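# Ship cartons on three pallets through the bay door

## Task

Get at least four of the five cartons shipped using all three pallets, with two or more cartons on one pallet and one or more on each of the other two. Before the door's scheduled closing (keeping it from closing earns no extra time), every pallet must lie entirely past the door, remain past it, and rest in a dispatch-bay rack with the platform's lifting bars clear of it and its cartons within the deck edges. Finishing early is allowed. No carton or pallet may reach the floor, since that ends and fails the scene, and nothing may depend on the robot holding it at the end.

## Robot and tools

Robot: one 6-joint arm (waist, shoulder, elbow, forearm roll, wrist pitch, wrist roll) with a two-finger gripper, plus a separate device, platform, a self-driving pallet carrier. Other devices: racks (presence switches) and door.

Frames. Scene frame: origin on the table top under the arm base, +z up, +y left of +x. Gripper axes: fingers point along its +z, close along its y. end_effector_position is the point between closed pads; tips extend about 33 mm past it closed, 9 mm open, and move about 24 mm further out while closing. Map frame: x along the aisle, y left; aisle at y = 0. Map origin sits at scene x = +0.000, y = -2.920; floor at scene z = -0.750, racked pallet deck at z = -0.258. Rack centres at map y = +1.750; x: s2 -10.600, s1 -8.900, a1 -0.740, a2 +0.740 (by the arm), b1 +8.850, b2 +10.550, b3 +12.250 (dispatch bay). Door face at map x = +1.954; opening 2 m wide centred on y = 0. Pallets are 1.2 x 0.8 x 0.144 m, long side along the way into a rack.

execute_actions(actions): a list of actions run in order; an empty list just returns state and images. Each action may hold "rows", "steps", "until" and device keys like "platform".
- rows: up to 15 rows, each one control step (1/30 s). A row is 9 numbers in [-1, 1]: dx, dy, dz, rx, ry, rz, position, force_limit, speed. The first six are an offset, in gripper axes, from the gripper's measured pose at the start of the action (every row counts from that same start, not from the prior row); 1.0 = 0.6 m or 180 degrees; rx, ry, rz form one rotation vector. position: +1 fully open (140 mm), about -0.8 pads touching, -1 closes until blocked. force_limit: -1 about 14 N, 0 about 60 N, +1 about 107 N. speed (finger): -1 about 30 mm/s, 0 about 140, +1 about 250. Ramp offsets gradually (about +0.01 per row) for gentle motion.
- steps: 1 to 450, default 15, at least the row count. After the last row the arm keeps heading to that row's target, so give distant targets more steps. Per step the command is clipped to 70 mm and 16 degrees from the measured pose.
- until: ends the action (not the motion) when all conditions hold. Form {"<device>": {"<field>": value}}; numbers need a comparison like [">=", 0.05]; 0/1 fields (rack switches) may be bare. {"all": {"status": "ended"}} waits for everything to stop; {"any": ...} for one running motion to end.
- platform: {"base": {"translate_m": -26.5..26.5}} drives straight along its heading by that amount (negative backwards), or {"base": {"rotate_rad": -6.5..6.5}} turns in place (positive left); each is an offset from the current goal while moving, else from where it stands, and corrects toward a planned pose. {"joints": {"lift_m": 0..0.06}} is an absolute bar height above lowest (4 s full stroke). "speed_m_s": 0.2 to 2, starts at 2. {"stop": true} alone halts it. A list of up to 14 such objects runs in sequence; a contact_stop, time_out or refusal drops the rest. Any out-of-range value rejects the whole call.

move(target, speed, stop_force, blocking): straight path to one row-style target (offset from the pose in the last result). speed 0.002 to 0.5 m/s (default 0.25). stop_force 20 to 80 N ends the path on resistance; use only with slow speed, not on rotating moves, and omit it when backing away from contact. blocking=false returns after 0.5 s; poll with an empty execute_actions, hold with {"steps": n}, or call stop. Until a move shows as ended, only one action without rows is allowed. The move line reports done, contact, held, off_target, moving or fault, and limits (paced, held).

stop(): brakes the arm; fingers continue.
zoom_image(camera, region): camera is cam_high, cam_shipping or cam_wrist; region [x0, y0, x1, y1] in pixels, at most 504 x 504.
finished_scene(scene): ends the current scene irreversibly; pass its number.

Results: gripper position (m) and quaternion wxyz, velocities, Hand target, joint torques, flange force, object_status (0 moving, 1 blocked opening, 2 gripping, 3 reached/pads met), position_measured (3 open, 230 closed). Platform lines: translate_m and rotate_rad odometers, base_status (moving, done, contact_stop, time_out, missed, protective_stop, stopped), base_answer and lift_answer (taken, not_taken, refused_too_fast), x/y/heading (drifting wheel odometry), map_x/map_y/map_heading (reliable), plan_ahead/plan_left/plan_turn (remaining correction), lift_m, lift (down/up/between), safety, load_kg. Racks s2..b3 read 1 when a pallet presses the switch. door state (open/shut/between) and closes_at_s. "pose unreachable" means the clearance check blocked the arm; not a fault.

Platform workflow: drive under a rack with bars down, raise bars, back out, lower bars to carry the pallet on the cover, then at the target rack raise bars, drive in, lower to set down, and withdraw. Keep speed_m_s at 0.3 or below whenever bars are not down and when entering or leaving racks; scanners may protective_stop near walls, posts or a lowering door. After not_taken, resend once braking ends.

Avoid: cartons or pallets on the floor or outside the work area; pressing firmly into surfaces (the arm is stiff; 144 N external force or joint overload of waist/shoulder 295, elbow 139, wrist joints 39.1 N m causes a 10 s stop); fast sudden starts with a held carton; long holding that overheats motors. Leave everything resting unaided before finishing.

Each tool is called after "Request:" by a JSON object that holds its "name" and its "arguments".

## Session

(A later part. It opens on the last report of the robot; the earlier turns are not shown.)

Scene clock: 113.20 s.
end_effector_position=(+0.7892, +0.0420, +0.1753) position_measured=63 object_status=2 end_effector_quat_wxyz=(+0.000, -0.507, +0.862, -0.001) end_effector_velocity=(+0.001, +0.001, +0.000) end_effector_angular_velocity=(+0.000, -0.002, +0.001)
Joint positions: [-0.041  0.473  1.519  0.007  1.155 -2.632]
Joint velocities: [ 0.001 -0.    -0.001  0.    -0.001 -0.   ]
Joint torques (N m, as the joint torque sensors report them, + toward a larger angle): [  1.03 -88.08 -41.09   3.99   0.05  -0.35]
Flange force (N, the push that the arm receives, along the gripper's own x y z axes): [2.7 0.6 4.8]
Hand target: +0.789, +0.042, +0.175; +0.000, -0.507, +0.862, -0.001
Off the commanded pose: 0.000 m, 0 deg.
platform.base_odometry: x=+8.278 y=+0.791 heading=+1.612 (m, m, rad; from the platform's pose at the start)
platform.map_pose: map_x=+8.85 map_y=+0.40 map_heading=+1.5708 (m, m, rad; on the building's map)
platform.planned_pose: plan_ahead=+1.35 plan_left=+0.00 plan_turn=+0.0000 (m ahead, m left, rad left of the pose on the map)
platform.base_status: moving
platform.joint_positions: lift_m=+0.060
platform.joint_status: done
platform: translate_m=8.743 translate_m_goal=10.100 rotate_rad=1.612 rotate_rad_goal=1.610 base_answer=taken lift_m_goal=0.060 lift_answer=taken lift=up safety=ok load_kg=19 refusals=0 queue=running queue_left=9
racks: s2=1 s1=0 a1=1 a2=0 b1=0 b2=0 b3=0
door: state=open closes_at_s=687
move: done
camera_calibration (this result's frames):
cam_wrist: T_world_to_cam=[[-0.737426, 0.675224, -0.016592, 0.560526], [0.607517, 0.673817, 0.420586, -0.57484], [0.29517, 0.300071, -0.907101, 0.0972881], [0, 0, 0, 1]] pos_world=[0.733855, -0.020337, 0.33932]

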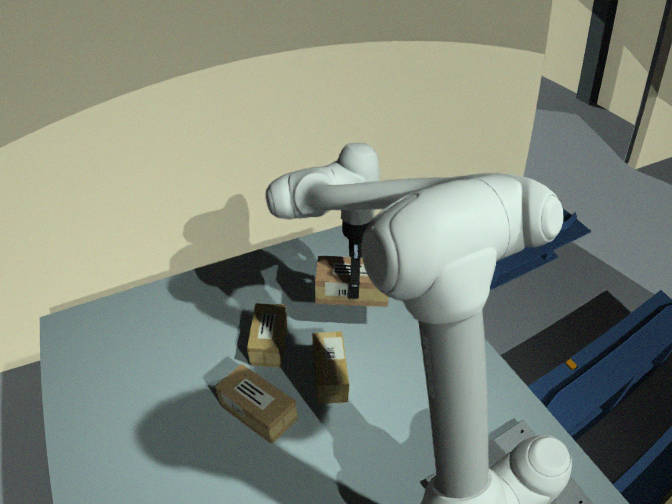

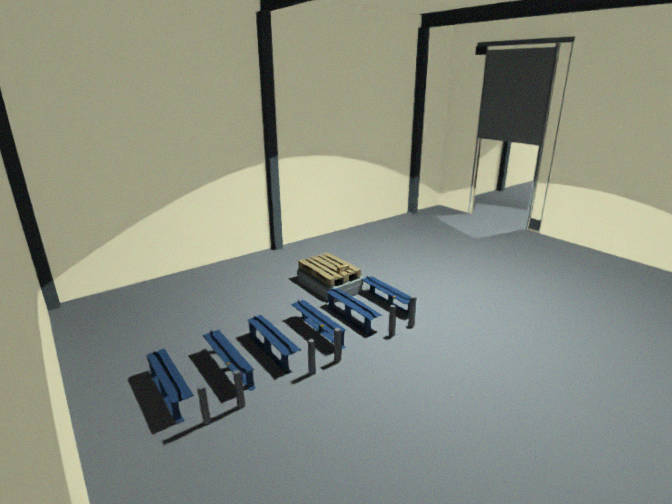

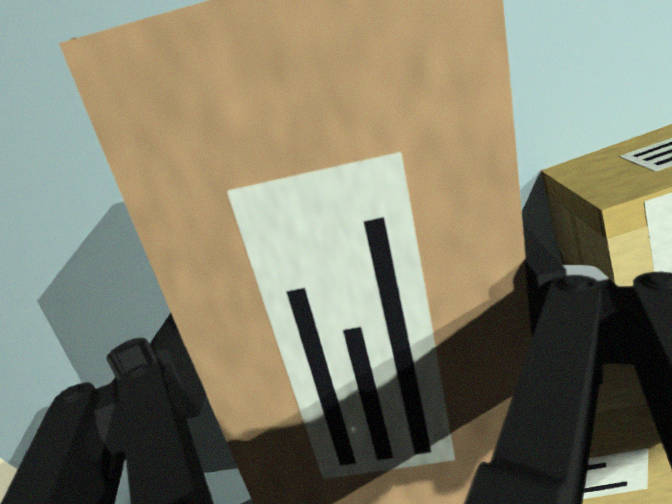

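Request:
{"name": "move", "arguments": {"target": [0.987,0.157,0,0,0,0.339,-1,0.3,0], "speed": 0.35}}

Request:
{"name": "move", "arguments": {"target": [0.983,-0.417,0,0,0,0,-1,0.3,0], "speed": 0.35}}

Request:
{"name": "move", "arguments": {"target": [0.75,-0.383,0.45,0,0,0,-1,0.3,0], "speed": 0.35}}

Scene clock: 120.97 s.
end_effector_position=(+0.4192, -0.4291, +0.1755) position_measured=63 object_status=2 end_effector_quat_wxyz=(+0.000, +0.001, +1.000, -0.001) end_effector_velocity=(+0.001, +0.000, +0.000) end_effector_angular_velocity=(+0.000, -0.001, +0.002)
Joint positions: [-0.9    0.199  1.907 -0.001  1.044 -2.423]
Joint velocities: [ 0.001  0.    -0.     0.001 -0.    -0.001]
Joint torques (N m, as the joint torque sensors report them, + toward a larger angle): [  2.05 -56.91 -38.87   3.74   0.13  -0.48]
Flange force (N, the push that the arm receives, along the gripper's own x y z axes): [4.5 0.3 4.3]
Hand target: +0.419, -0.429, +0.175; +0.000, +0.001, +1.000, -0.001
Off the commanded pose: 0.001 m, 0 deg.
platform.base_odometry: x=+8.222 y=+2.149 heading=+1.621 (m, m, rad; from the platform's pose at the start)
platform.map_pose: map_x=+8.84 map_y=+1.74 map_heading=+1.5795 (m, m, rad; on the building's map)
platform.planned_pose: plan_ahead=-1.74 plan_left=+0.01 plan_turn=-0.0087 (m ahead, m left, rad left of the pose on the map)
platform.base_status: moving
platform.joint_positions: lift_m=+0.024
platform.joint_status: moving
platform: translate_m=10.089 translate_m_goal=8.351 rotate_rad=1.620 rotate_rad_goal=1.620 base_answer=taken lift_m_goal=0.000 lift_answer=taken lift=between safety=ok load_kg=-33 refusals=0 queue=running queue_left=7
racks: s2=1 s1=0 a1=1 a2=0 b1=1 b2=0 b3=0
door: state=open closes_at_s=687
move: done
camera_calibration (this result's frames):
cam_wrist: T_world_to_cam=[[0.233473, 0.972222, -0.0165787, 0.32624], [0.883286, -0.204925, 0.421677, -0.525577], [0.406566, -0.113094, -0.906595, 0.123968], [0, 0, 0, 1]] pos_world=[0.337665, -0.410862, 0.339421]

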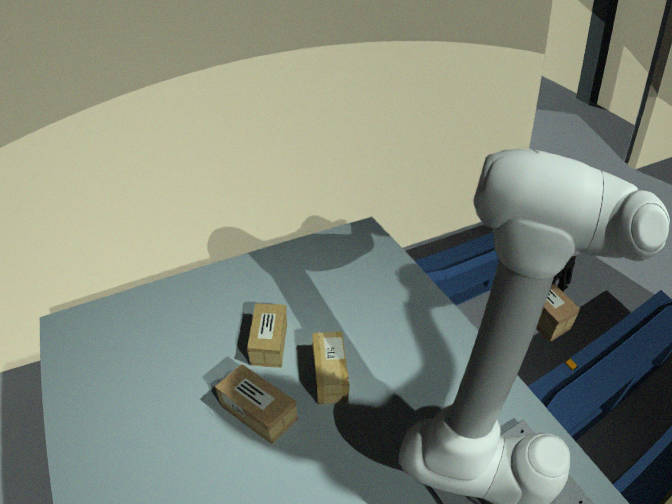

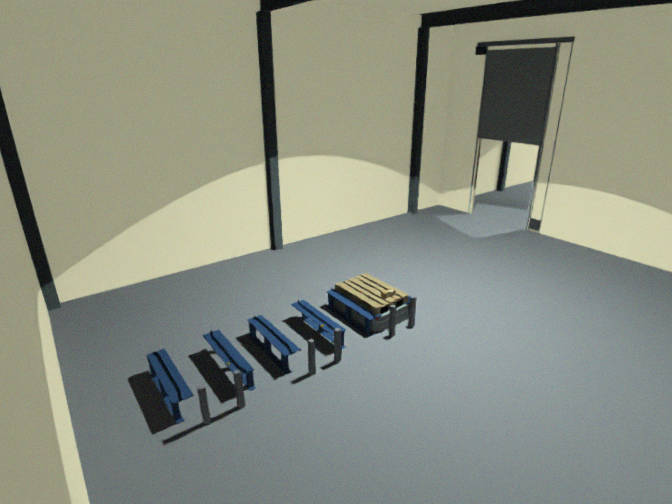

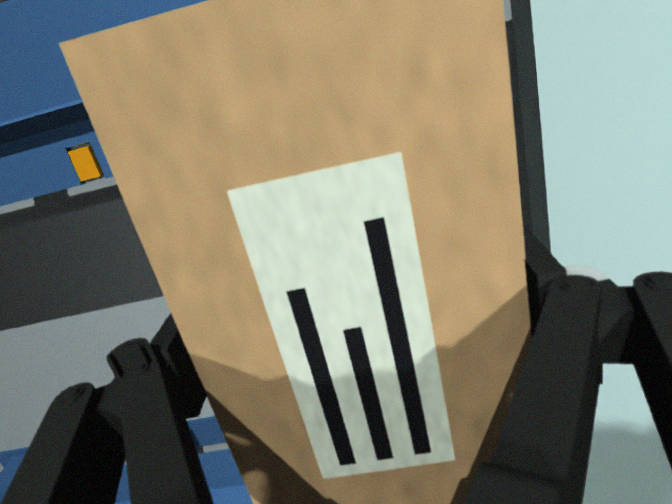

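Scene clock: 123.23 s.
end_effector_position=(-0.1704, -0.6781, +0.1758) position_measured=63 object_status=2 end_effector_quat_wxyz=(+0.000, +0.001, +1.000, -0.001) end_effector_velocity=(+0.000, -0.000, -0.000) end_effector_angular_velocity=(+0.001, -0.001, -0.000)
Joint positions: [-1.907  0.338  1.717 -0.009  1.091 -3.425]
Joint velocities: [-0.     0.001 -0.001  0.001  0.001 -0.   ]
Joint torques (N m, as the joint torque sensors report them, + toward a larger angle): [  2.13 -72.97 -39.6    4.01   0.11  -0.14]
Flange force (N, the push that the arm receives, along the gripper's own x y z axes): [1.7 2.7 4.6]
Hand target: -0.170, -0.678, +0.176; +0.000, +0.001, +1.000, -0.001
Off the commanded pose: 0.001 m, 0 deg.
platform.base_odometry: x=+8.251 y=+1.534 heading=+1.615 (m, m, rad; from the platform's pose at the start)
platform.map_pose: map_x=+8.85 map_y=+1.12 map_heading=+1.5752 (m, m, rad; on the building's map)
platform.planned_pose: plan_ahead=-1.12 plan_left=+0.00 plan_turn=-0.0043 (m ahead, m left, rad left of the pose on the map)
platform.base_status: moving
platform.joint_positions: lift_m=+0.000
platform.joint_status: done
platform: translate_m=9.467 translate_m_goal=8.351 rotate_rad=1.615 rotate_rad_goal=1.613 base_answer=taken lift_m_goal=0.000 lift_answer=taken lift=down safety=ok load_kg=-49 refusals=0 queue=running queue_left=7
racks: s2=1 s1=0 a1=1 a2=0 b1=1 b2=0 b3=0
door: state=open closes_at_s=687
move: done
camera_calibration (this result's frames):
cam_wrist: T_world_to_cam=[[0.233425, 0.972226, -0.0169961, 0.705984], [0.883473, -0.20475, 0.421369, -0.0557685], [0.406186, -0.113374, -0.90673, 0.335478], [0, 0, 0, 1]] pos_world=[-0.251791, -0.65976, 0.339686]

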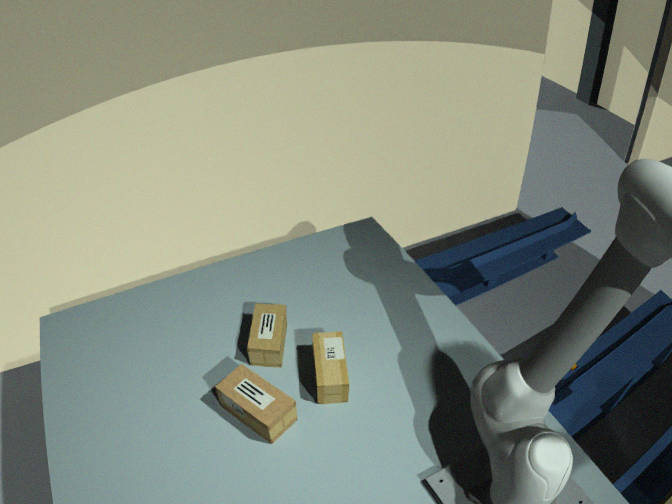

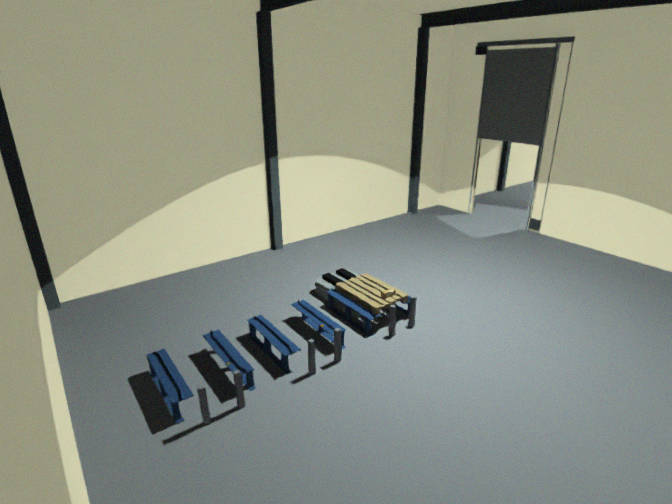

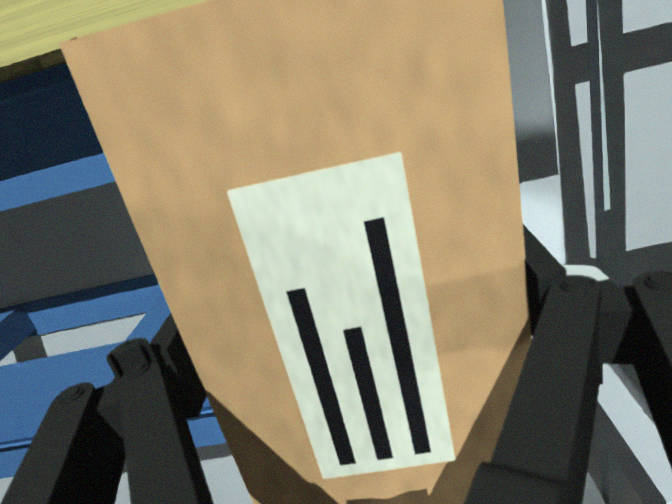

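Scene clock: 125.37 s.
end_effector_position=(-0.6208, -0.9079, -0.0935) position_measured=63 object_status=2 end_effector_quat_wxyz=(+0.000, +0.001, +1.000, -0.001) end_effector_velocity=(-0.000, -0.001, +0.001) end_effector_angular_velocity=(-0.001, +0.001, +0.001)
Joint positions: [-2.247  1.172  0.734 -0.01   1.237 -3.767]
Joint velocities: [ 0.001 -0.    -0.001 -0.001 -0.    -0.   ]
Joint torques (N m, as the joint torque sensors report them, + toward a larger angle): [   2.4  -137.75  -42.61    4.17    0.06   -0.28]
Flange force (N, the push that the arm receives, along the gripper's own x y z axes): [-4.3 8.0 2.9]
Hand target: -0.621, -0.908, -0.094; +0.000, +0.001, +1.000, -0.001
Off the commanded pose: 0.001 m, 0 deg.
platform.base_odometry: x=+8.278 y=+0.895 heading=+1.612 (m, m, rad; from the platform's pose at the start)
platform.map_pose: map_x=+8.85 map_y=+0.48 map_heading=+1.5708 (m, m, rad; on the building's map)
platform.planned_pose: plan_ahead=-0.48 plan_left=+0.00 plan_turn=+0.0000 (m ahead, m left, rad left of the pose on the map)
platform.base_status: moving
platform.joint_positions: lift_m=+0.000
platform.joint_status: done
platform: translate_m=8.827 translate_m_goal=8.351 rotate_rad=1.612 rotate_rad_goal=1.611 base_answer=taken lift_m_goal=0.000 lift_answer=taken lift=down safety=ok load_kg=-49 refusals=0 queue=running queue_left=7
racks: s2=1 s1=0 a1=1 a2=0 b1=1 b2=0 b3=0
door: state=open closes_at_s=687
move: done
camera_calibration (this result's frames):
cam_wrist: T_world_to_cam=[[0.233455, 0.972217, -0.0171273, 1.02995], [0.883535, -0.204739, 0.421245, 0.408658], [0.406035, -0.113474, -0.906785, 0.248073], [0, 0, 0, 1]] pos_world=[-0.702238, -0.889521, 0.0704437]

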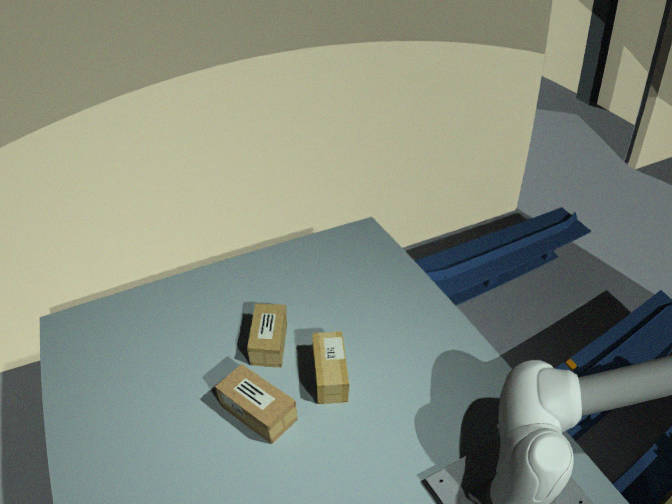

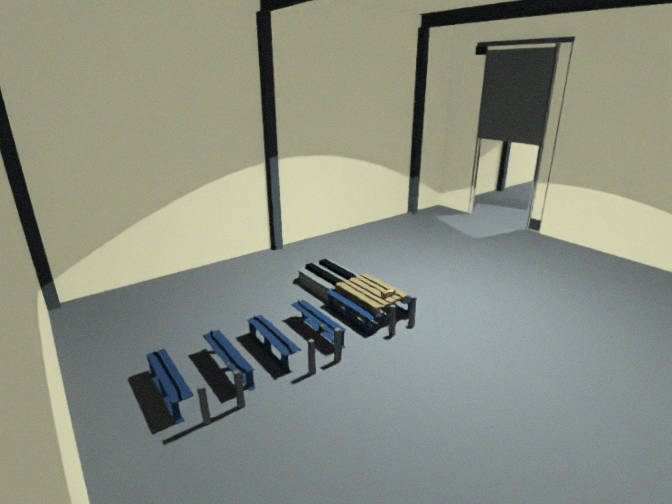

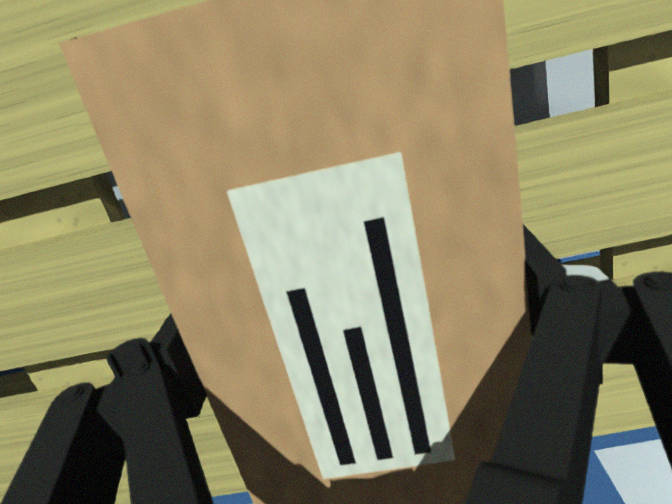

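Request:
{"name": "move", "arguments": {"target": [0,0,0.153,0,0,0,-1,0.3,0], "speed": 0.12}}

Request:
{"name": "move", "arguments": {"target": [0,0,0.06,0,0,0,-1,0.3,0], "speed": 0.012, "stop_force": 20}}

Request:
{"name": "execute_actions", "arguments": {"actions": [{"rows":[[0,0,-0.002,0,0,0,1,0,0]],"steps":11}]}}

Request:
{"name": "move", "arguments": {"target": [0,0,-0.2,0,0,0,1,0,0], "speed": 0.2}}

Scene clock: 128.90 s.
end_effector_position=(-0.6209, -0.9080, -0.1853) position_measured=63 object_status=2 end_effector_quat_wxyz=(+0.000, +0.001, +1.000, -0.001) end_effector_velocity=(-0.001, +0.001, +0.000) end_effector_angular_velocity=(+0.000, +0.000, -0.002)
Joint positions: [-2.248  1.253  0.738 -0.01   1.151 -3.766]
Joint velocities: [-0.001 -0.     0.    -0.001  0.     0.001]
Joint torques (N m, as the joint torque sensors report them, + toward a larger angle): [   2.85 -134.43  -39.95    3.66   -0.05   -0.34]
Flange force (N, the push that the arm receives, along the gripper's own x y z axes): [-5.6 10.6 0.6]
Hand target: -0.621, -0.908, -0.185; +0.000, +0.001, +1.000, -0.001
Off the commanded pose: 0.000 m, 0 deg.
platform.base_odometry: x=+8.298 y=+0.409 heading=+1.028 (m, m, rad; from the platform's pose at the start)
platform.map_pose: map_x=+8.85 map_y=+0.00 map_heading=+0.9687 (m, m, rad; on the building's map)
platform.planned_pose: plan_ahead=+0.00 plan_left=+0.00 plan_turn=-0.9686 (m ahead, m left, rad left of the pose on the map)
platform.base_status: moving
platform.joint_positions: lift_m=+0.000
platform.joint_status: done
platform: translate_m=8.351 translate_m_goal=8.351 rotate_rad=1.011 rotate_rad_goal=0.042 base_answer=taken lift_m_goal=0.000 lift_answer=taken lift=down safety=ok load_kg=-49 refusals=0 queue=running queue_left=6
racks: s2=1 s1=0 a1=1 a2=0 b1=1 b2=0 b3=0
door: state=open closes_at_s=687
move: done
camera_calibration (this result's frames):
cam_wrist: T_world_to_cam=[[0.2334, 0.97223, -0.0171449, 1.02855], [0.883586, -0.204693, 0.421161, 0.447401], [0.405956, -0.113448, -0.906824, 0.164796], [0, 0, 0, 1]] pos_world=[-0.702281, -0.889711, -0.0213527]

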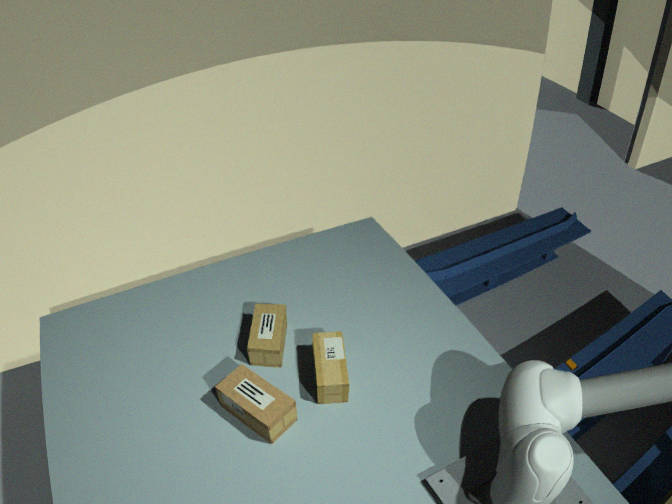

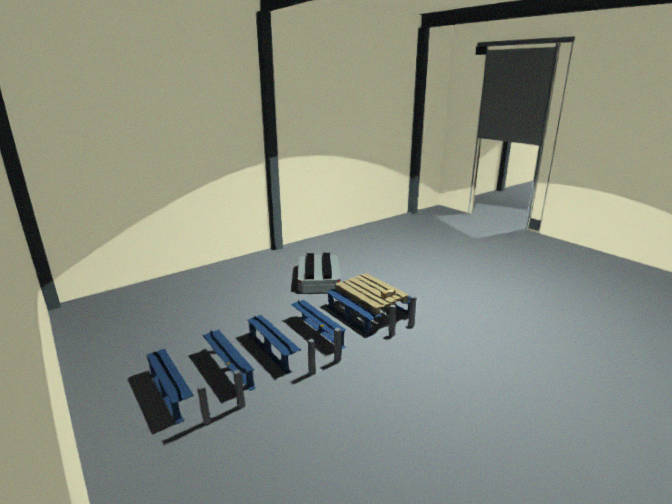

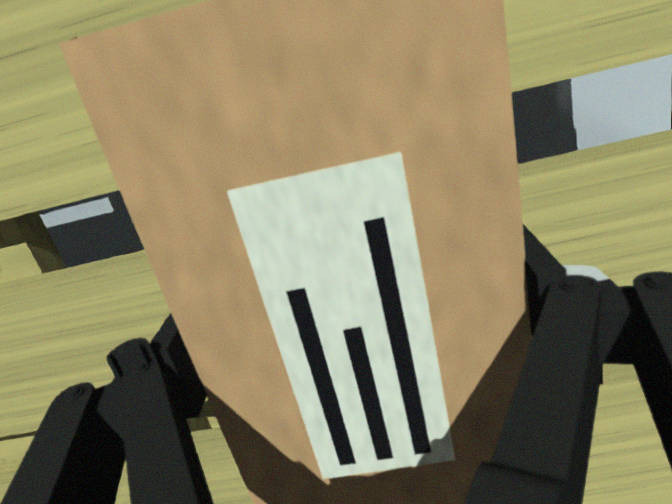

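Scene clock: 130.60 s.
end_effector_position=(-0.6210, -0.9082, -0.2016) position_measured=63 object_status=2 end_effector_quat_wxyz=(-0.000, +0.001, +1.000, -0.001) end_effector_velocity=(-0.000, +0.001, +0.001) end_effector_angular_velocity=(+0.002, -0.001, -0.000)
Joint positions: [-2.248  1.269  0.735 -0.01   1.137 -3.766]
Joint velocities: [-0.001 -0.001  0.001 -0.     0.002 -0.   ]
Joint torques (N m, as the joint torque sensors report them, + toward a larger angle): [   1.18 -105.94  -26.31    4.85   -1.45   -0.22]
Flange force (N, the push that the arm receives, along the gripper's own x y z axes): [-4.7 7.5 -29.6]
Hand target: -0.621, -0.908, -0.201; +0.000, +0.001, +1.000, -0.001
Off the commanded pose: 0.020 m, 0 deg.
platform.base_odometry: x=+8.298 y=+0.409 heading=+0.178 (m, m, rad; from the platform's pose at the start)
platform.map_pose: map_x=+8.85 map_y=+0.00 map_heading=+0.1178 (m, m, rad; on the building's map)
platform.planned_pose: plan_ahead=+0.00 plan_left=+0.00 plan_turn=-0.1178 (m ahead, m left, rad left of the pose on the map)
platform.base_status: moving
platform.joint_positions: lift_m=+0.000
platform.joint_status: done
platform: translate_m=8.351 translate_m_goal=8.351 rotate_rad=0.161 rotate_rad_goal=0.042 base_answer=taken lift_m_goal=0.000 lift_answer=taken lift=down safety=ok load_kg=-49 refusals=0 queue=running queue_left=6
racks: s2=1 s1=0 a1=1 a2=0 b1=1 b2=0 b3=0
door: state=open closes_at_s=687
move: contact
camera_calibration (this result's frames):
cam_wrist: T_world_to_cam=[[0.233368, 0.972231, -0.0174899, 1.02838], [0.883715, -0.204548, 0.42096, 0.454501], [0.405693, -0.113695, -0.906911, 0.149669], [0, 0, 0, 1]] pos_world=[-0.702361, -0.889843, -0.0376039]

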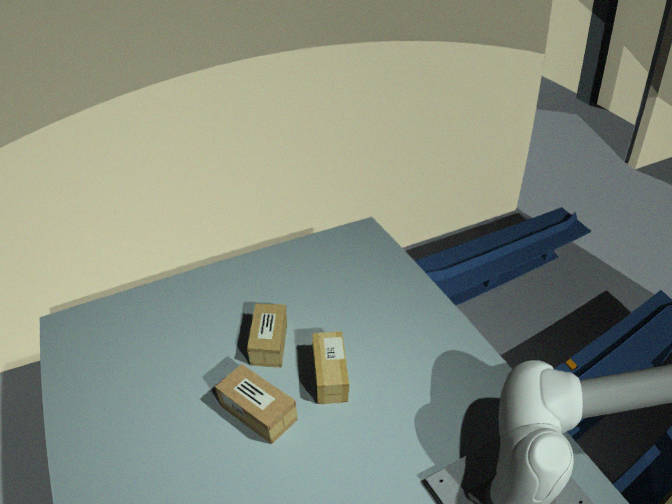

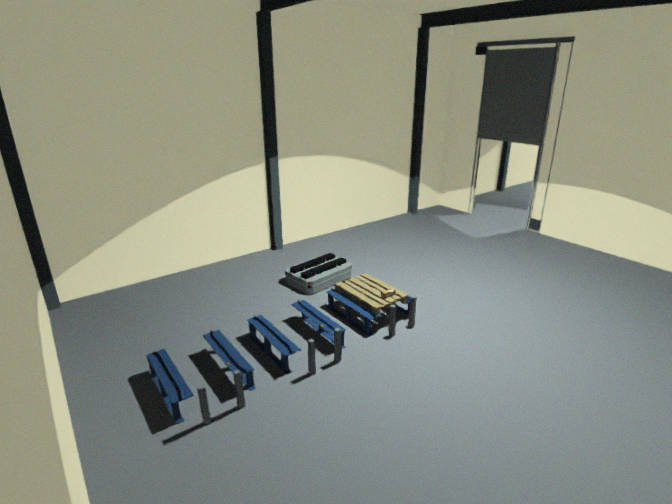

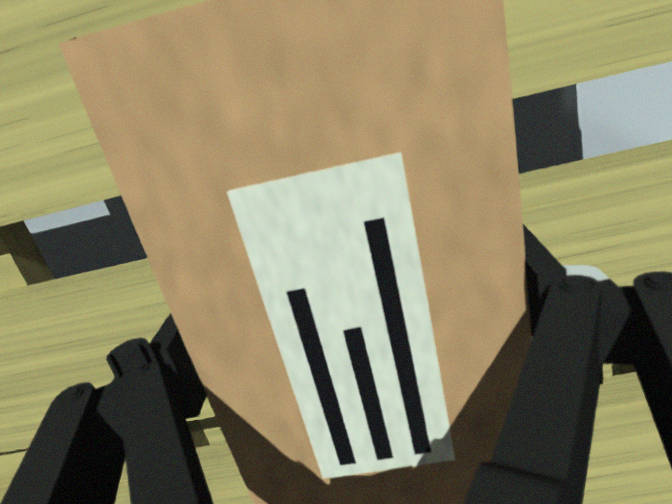

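Scene clock: 130.97 s.
end_effector_position=(-0.6210, -0.9081, -0.2005) position_measured=3 object_status=0 end_effector_quat_wxyz=(-0.000, +0.001, +1.000, -0.001) end_effector_velocity=(-0.002, +0.000, +0.001) end_effector_angular_velocity=(-0.001, +0.001, -0.001)
Joint positions: [-2.248  1.268  0.735 -0.01   1.138 -3.766]
Joint velocities: [-0.001 -0.001 -0.    -0.001 -0.001 -0.   ]
Joint torques (N m, as the joint torque sensors report them, + toward a larger angle): [   2.9  -135.93  -38.52    4.08    0.07   -0.28]
Flange force (N, the push that the arm receives, along the gripper's own x y z axes): [-2.0 4.6 -0.8]
Hand target: -0.621, -0.908, -0.200; -0.000, +0.001, +1.000, -0.001
Off the commanded pose: 0.000 m, 0 deg.
platform.base_odometry: x=+8.298 y=+0.409 heading=+0.053 (m, m, rad; from the platform's pose at the start)
platform.map_pose: map_x=+8.85 map_y=+0.00 map_heading=+0.0044 (m, m, rad; on the building's map)
platform.planned_pose: plan_ahead=+0.00 plan_left=+0.00 plan_turn=-0.0043 (m ahead, m left, rad left of the pose on the map)
platform.base_status: moving
platform.joint_positions: lift_m=+0.000
platform.joint_status: done
platform: translate_m=8.351 translate_m_goal=8.351 rotate_rad=0.049 rotate_rad_goal=0.042 base_answer=taken lift_m_goal=0.000 lift_answer=taken lift=down safety=ok load_kg=-49 refusals=0 queue=running queue_left=6
racks: s2=1 s1=0 a1=1 a2=0 b1=1 b2=0 b3=0
door: state=open closes_at_s=687
camera_calibration (this result's frames):
cam_wrist: T_world_to_cam=[[0.233388, 0.972229, -0.0173224, 1.02837], [0.883668, -0.204627, 0.421021, 0.453979], [0.405784, -0.113568, -0.906886, 0.150766], [0, 0, 0, 1]] pos_world=[-0.702353, -0.889791, -0.0365929]

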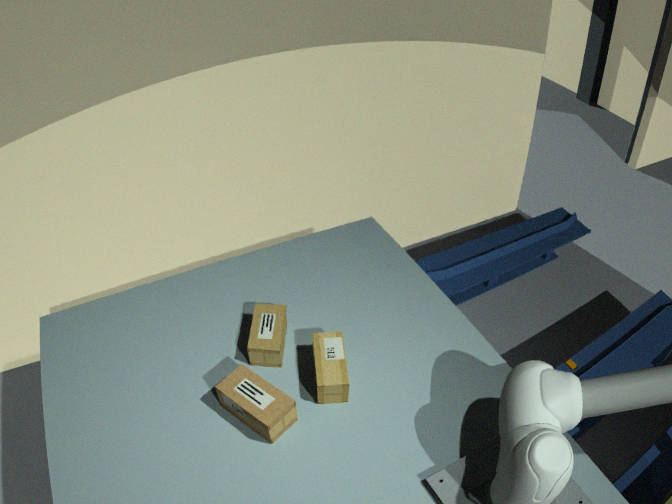

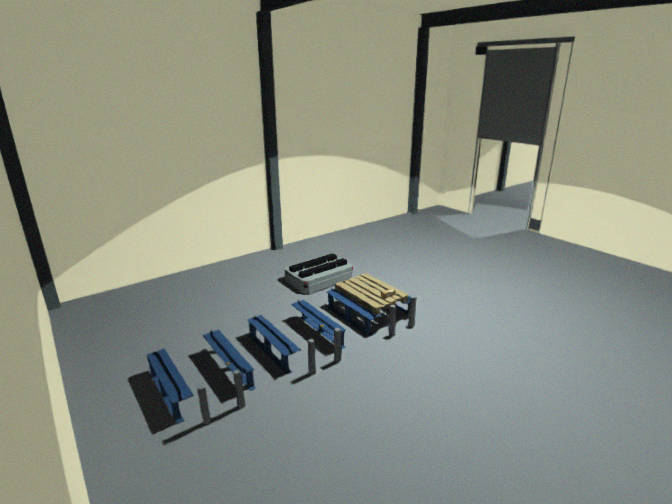

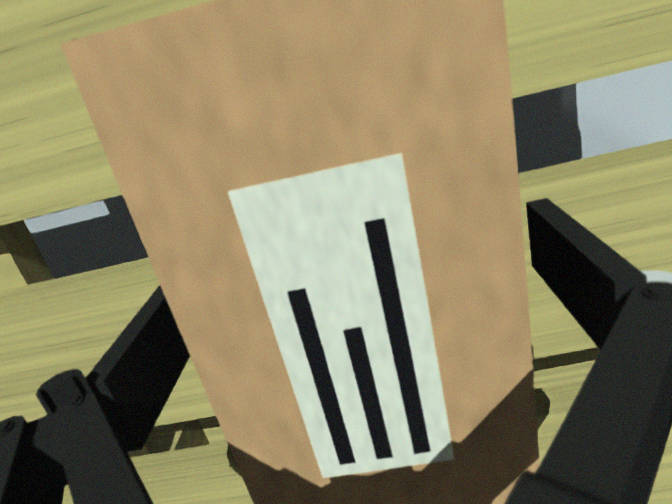

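Scene clock: 131.93 s.
end_effector_position=(-0.6209, -0.9080, -0.0804) position_measured=3 object_status=3 end_effector_quat_wxyz=(-0.000, +0.001, +1.000, -0.001) end_effector_velocity=(+0.002, -0.001, +0.001) end_effector_angular_velocity=(-0.000, -0.001, +0.002)
Joint positions: [-2.247  1.161  0.73  -0.01   1.25  -3.767]
Joint velocities: [ 0.002 -0.001  0.     0.001  0.001 -0.001]
Joint torques (N m, as the joint torque sensors report them, + toward a larger angle): [   3.07 -133.64  -40.78    4.23    0.11   -0.42]
Flange force (N, the push that the arm receives, along the gripper's own x y z axes): [-4.0 7.0 0.1]
Hand target: -0.621, -0.908, -0.081; -0.000, +0.001, +1.000, -0.001
Off the commanded pose: 0.000 m, 0 deg.
platform.base_odometry: x=+8.195 y=+0.404 heading=+0.045 (m, m, rad; from the platform's pose at the start)
platform.map_pose: map_x=+8.74 map_y=+0.00 map_heading=+0.0000 (m, m, rad; on the building's map)
platform.planned_pose: plan_ahead=-19.34 plan_left=+0.00 plan_turn=+0.0000 (m ahead, m left, rad left of the pose on the map)
platform.base_status: moving
platform.joint_positions: lift_m=+0.000
platform.joint_status: done
platform: translate_m=8.238 translate_m_goal=-11.099 rotate_rad=0.045 rotate_rad_goal=0.046 base_answer=taken lift_m_goal=0.000 lift_answer=taken lift=down safety=ok load_kg=-49 refusals=0 queue=running queue_left=5
racks: s2=1 s1=0 a1=1 a2=0 b1=1 b2=0 b3=0
door: state=open closes_at_s=687
move: done
camera_calibration (this result's frames):
cam_wrist: T_world_to_cam=[[0.233422, 0.972217, -0.0175369, 1.03026], [0.883673, -0.204569, 0.421038, 0.403436], [0.405753, -0.113777, -0.906873, 0.259545], [0, 0, 0, 1]] pos_world=[-0.702303, -0.889578, 0.0835799]

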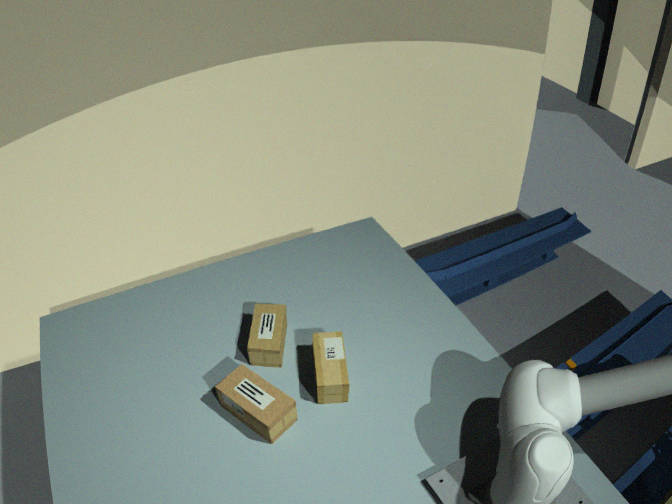

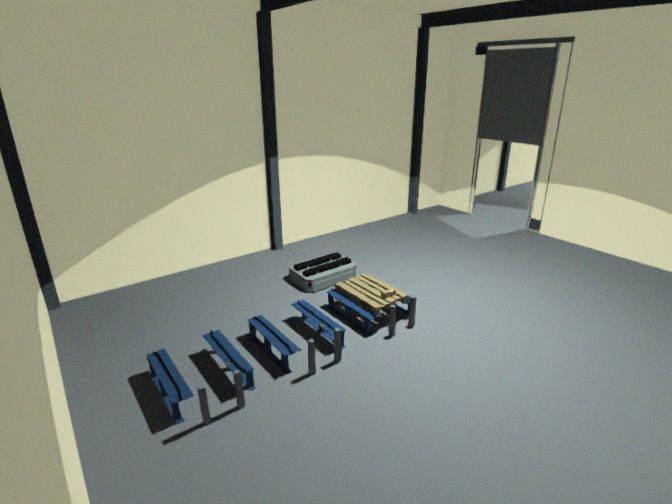

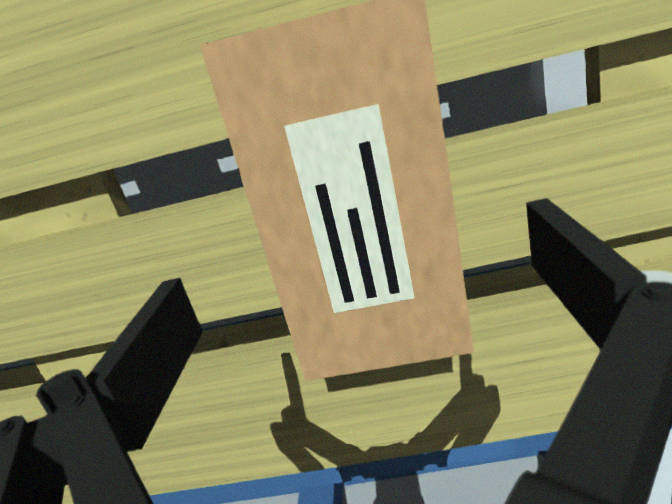

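Request:
{"name": "move", "arguments": {"target": [-0.868,0.48,-0.5,0,0,0,1,0,0], "speed": 0.4}}

Request:
{"name": "move", "arguments": {"target": [-0.917,0.483,-0.05,0,0,0,1,0,0], "speed": 0.4}}

Request:
{"name": "move", "arguments": {"target": [-0.3,0.863,0,0,0,0.122,1,0,0], "speed": 0.4}}

Scene clock: 139.87 s.
end_effector_position=(-0.0996, -0.6199, +0.2185) position_measured=3 object_status=3 end_effector_quat_wxyz=(+0.000, +0.001, +1.000, -0.001) end_effector_velocity=(-0.000, +0.000, -0.000) end_effector_angular_velocity=(+0.001, +0.000, -0.001)
Joint positions: [-1.824  0.202  1.812 -0.009  1.131 -3.343]
Joint velocities: [-0.     0.     0.    -0.001  0.001  0.001]
Joint torques (N m, as the joint torque sensors report them, + toward a larger angle): [  1.04 -57.46 -38.86   3.94   0.01  -0.28]
Flange force (N, the push that the arm receives, along the gripper's own x y z axes): [0.3 3.1 0.6]
Hand target: -0.100, -0.620, +0.219; +0.000, +0.001, +1.000, -0.001
Off the commanded pose: 0.000 m, 0 deg.
platform.base_odometry: x=-3.652 y=-0.111 heading=+0.046 (m, m, rad; from the platform's pose at the start)
platform.map_pose: map_x=-3.19 map_y=+0.02 map_heading=+0.0131 (m, m, rad; on the building's map)
platform.planned_pose: plan_ahead=-7.41 plan_left=+0.08 plan_turn=-0.0131 (m ahead, m left, rad left of the pose on the map)
platform.base_status: moving
platform.joint_positions: lift_m=+0.000
platform.joint_status: done
platform: translate_m=-3.677 translate_m_goal=-11.099 rotate_rad=0.046 rotate_rad_goal=0.048 base_answer=taken lift_m_goal=0.000 lift_answer=taken lift=down safety=ok load_kg=-49 refusals=0 queue=running queue_left=5
racks: s2=1 s1=0 a1=1 a2=0 b1=1 b2=0 b3=0
door: state=open closes_at_s=687
move: done
camera_calibration (this result's frames):
cam_wrist: T_world_to_cam=[[0.233531, 0.972192, -0.0174781, 0.633744], [0.883548, -0.204664, 0.421254, -0.124315], [0.405963, -0.113819, -0.906774, 0.351808], [0, 0, 0, 1]] pos_world=[-0.180982, -0.601522, 0.382455]

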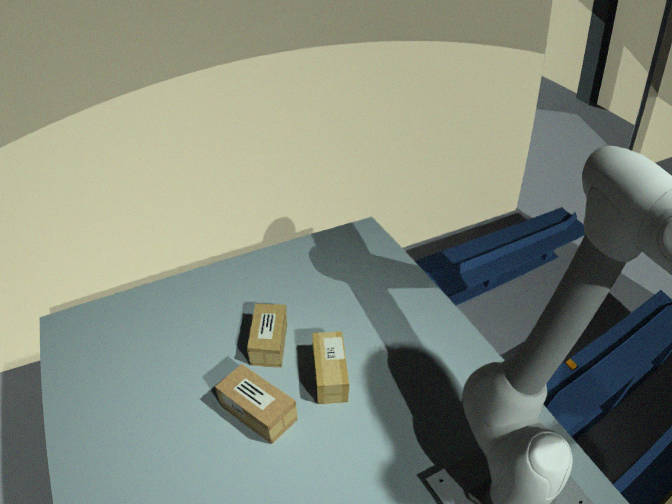

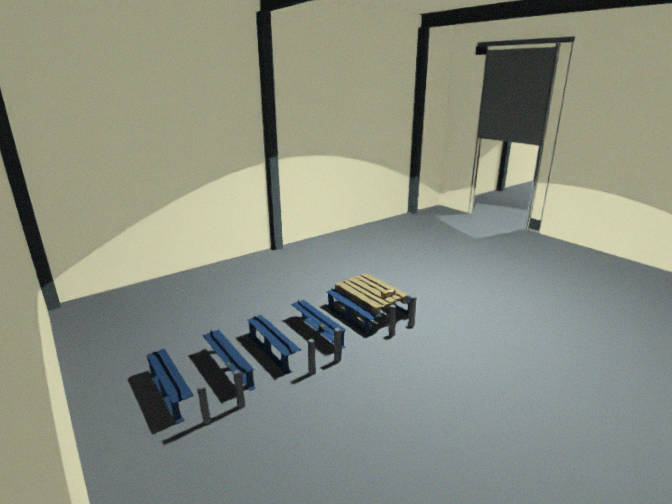

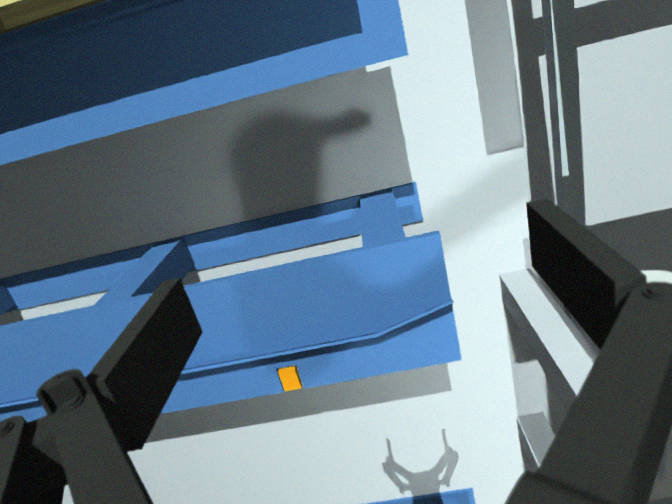

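Scene clock: 141.90 s.
end_effector_position=(+0.4504, -0.3314, +0.2480) position_measured=3 object_status=3 end_effector_quat_wxyz=(+0.000, +0.001, +1.000, -0.001) end_effector_velocity=(+0.000, +0.000, +0.001) end_effector_angular_velocity=(-0.001, -0.002, +0.001)
Joint positions: [-0.743  0.082  1.899 -0.     1.17  -2.266]
Joint velocities: [ 0.001 -0.001 -0.    -0.    -0.     0.   ]
Joint torques (N m, as the joint torque sensors report them, + toward a larger angle): [  1.8  -45.7  -39.     4.13   0.04  -0.29]
Flange force (N, the push that the arm receives, along the gripper's own x y z axes): [3.4 -1.4 0.4]
Hand target: +0.450, -0.331, +0.248; +0.000, +0.001, +1.000, -0.001
Off the commanded pose: 0.001 m, 0 deg.
platform.base_odometry: x=-7.533 y=-0.268 heading=+0.060 (m, m, rad; from the platform's pose at the start)
platform.map_pose: map_x=-7.05 map_y=+0.01 map_heading=+0.0131 (m, m, rad; on the building's map)
platform.planned_pose: plan_ahead=-3.55 plan_left=+0.04 plan_turn=-0.0131 (m ahead, m left, rad left of the pose on the map)
platform.base_status: moving
platform.joint_positions: lift_m=+0.000
platform.joint_status: done
platform: translate_m=-7.550 translate_m_goal=-11.099 rotate_rad=0.059 rotate_rad_goal=0.059 base_answer=taken lift_m_goal=0.000 lift_answer=taken lift=down safety=ok load_kg=-49 refusals=0 queue=running queue_left=5
racks: s2=1 s1=0 a1=1 a2=0 b1=1 b2=0 b3=0
door: state=open closes_at_s=687
move: done
camera_calibration (this result's frames):
cam_wrist: T_world_to_cam=[[0.233579, 0.972189, -0.0169981, 0.225205], [0.883374, -0.204871, 0.421519, -0.563666], [0.406314, -0.113474, -0.90666, 0.187989], [0, 0, 0, 1]] pos_world=[0.368942, -0.313089, 0.411866]

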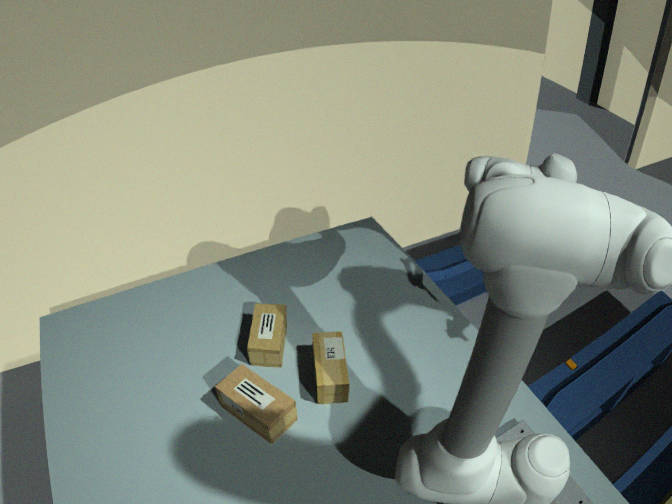

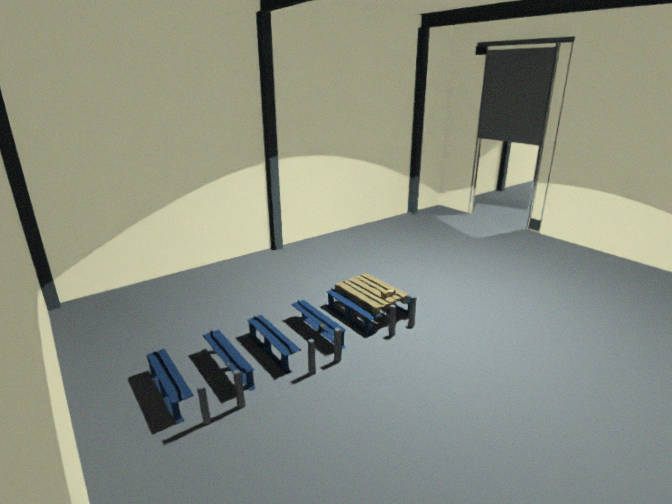

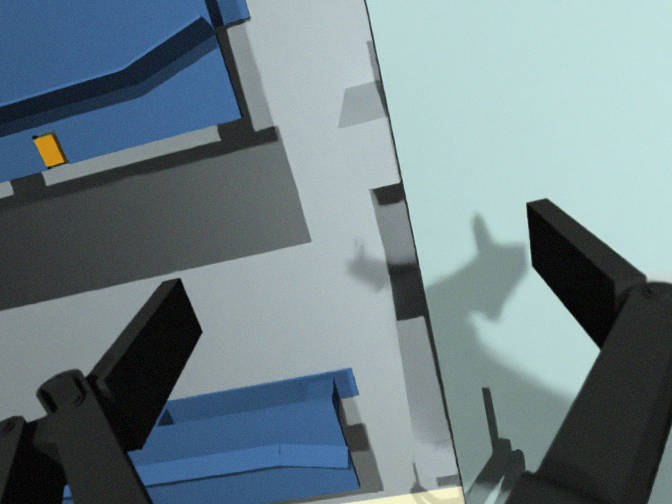

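Scene clock: 143.70 s.
end_effector_position=(+0.6313, +0.1853, +0.2473) position_measured=3 object_status=3 end_effector_quat_wxyz=(+0.000, +0.191, +0.982, -0.001) end_effector_velocity=(-0.000, +0.001, +0.001) end_effector_angular_velocity=(-0.001, -0.001, +0.002)
Joint positions: [ 0.18   0.229  1.721  0.008  1.197 -0.963]
Joint velocities: [ 0.002 -0.001 -0.001 -0.001  0.     0.   ]
Joint torques (N m, as the joint torque sensors report them, + toward a larger angle): [  2.21 -61.81 -39.54   4.19   0.13  -0.36]
Flange force (N, the push that the arm receives, along the gripper's own x y z axes): [-1.0 -3.9 1.1]
Hand target: +0.631, +0.185, +0.247; +0.000, +0.191, +0.982, -0.001
Off the commanded pose: 0.001 m, 0 deg.
platform.base_odometry: x=-9.871 y=-0.384 heading=+0.045 (m, m, rad; from the platform's pose at the start)
platform.map_pose: map_x=-9.37 map_y=+0.00 map_heading=+0.0000 (m, m, rad; on the building's map)
platform.planned_pose: plan_ahead=-1.23 plan_left=+0.00 plan_turn=+0.0000 (m ahead, m left, rad left of the pose on the map)
platform.base_status: moving
platform.joint_positions: lift_m=+0.000
platform.joint_status: done
platform: translate_m=-9.868 translate_m_goal=-11.099 rotate_rad=0.045 rotate_rad_goal=0.045 base_answer=taken lift_m_goal=0.000 lift_answer=taken lift=down safety=ok load_kg=-49 refusals=0 queue=running queue_left=5
racks: s2=1 s1=0 a1=1 a2=0 b1=1 b2=0 b3=0
door: state=open closes_at_s=687
move: done
camera_calibration (this result's frames):
cam_wrist: T_world_to_cam=[[0.580225, 0.814295, -0.0161998, -0.509171], [0.742394, -0.520603, 0.421691, -0.46986], [0.334947, -0.256702, -0.906595, 0.244059], [0, 0, 0, 1]] pos_world=[0.562508, 0.232656, 0.41115]

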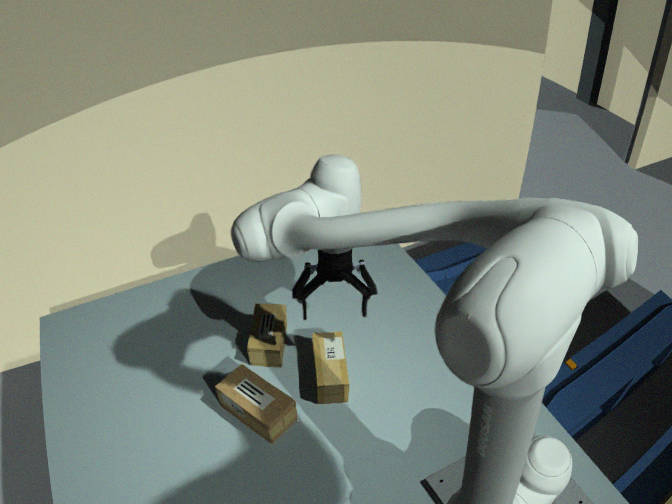

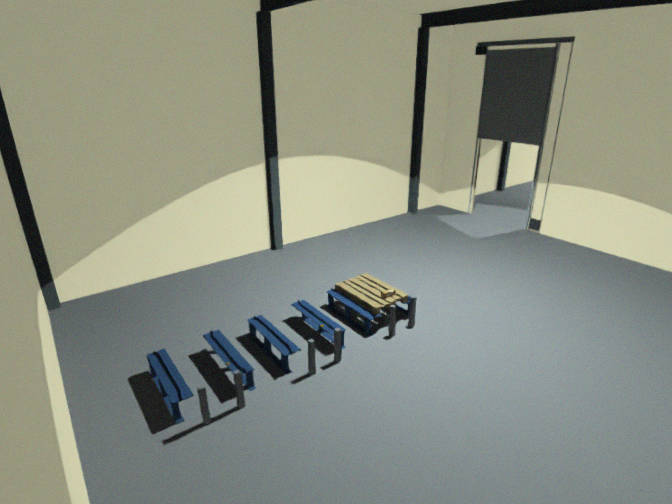

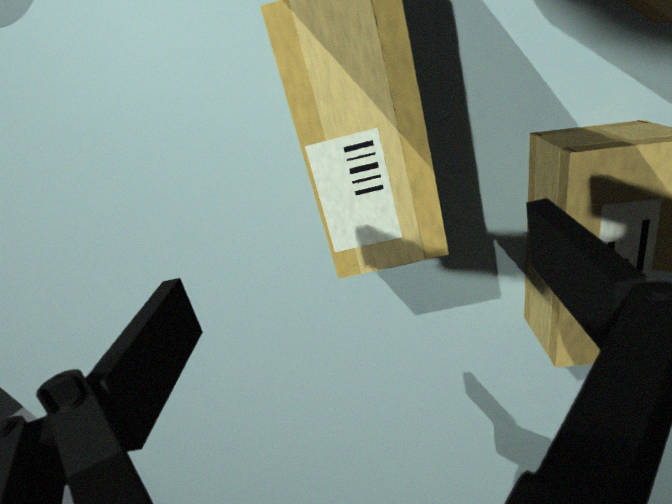

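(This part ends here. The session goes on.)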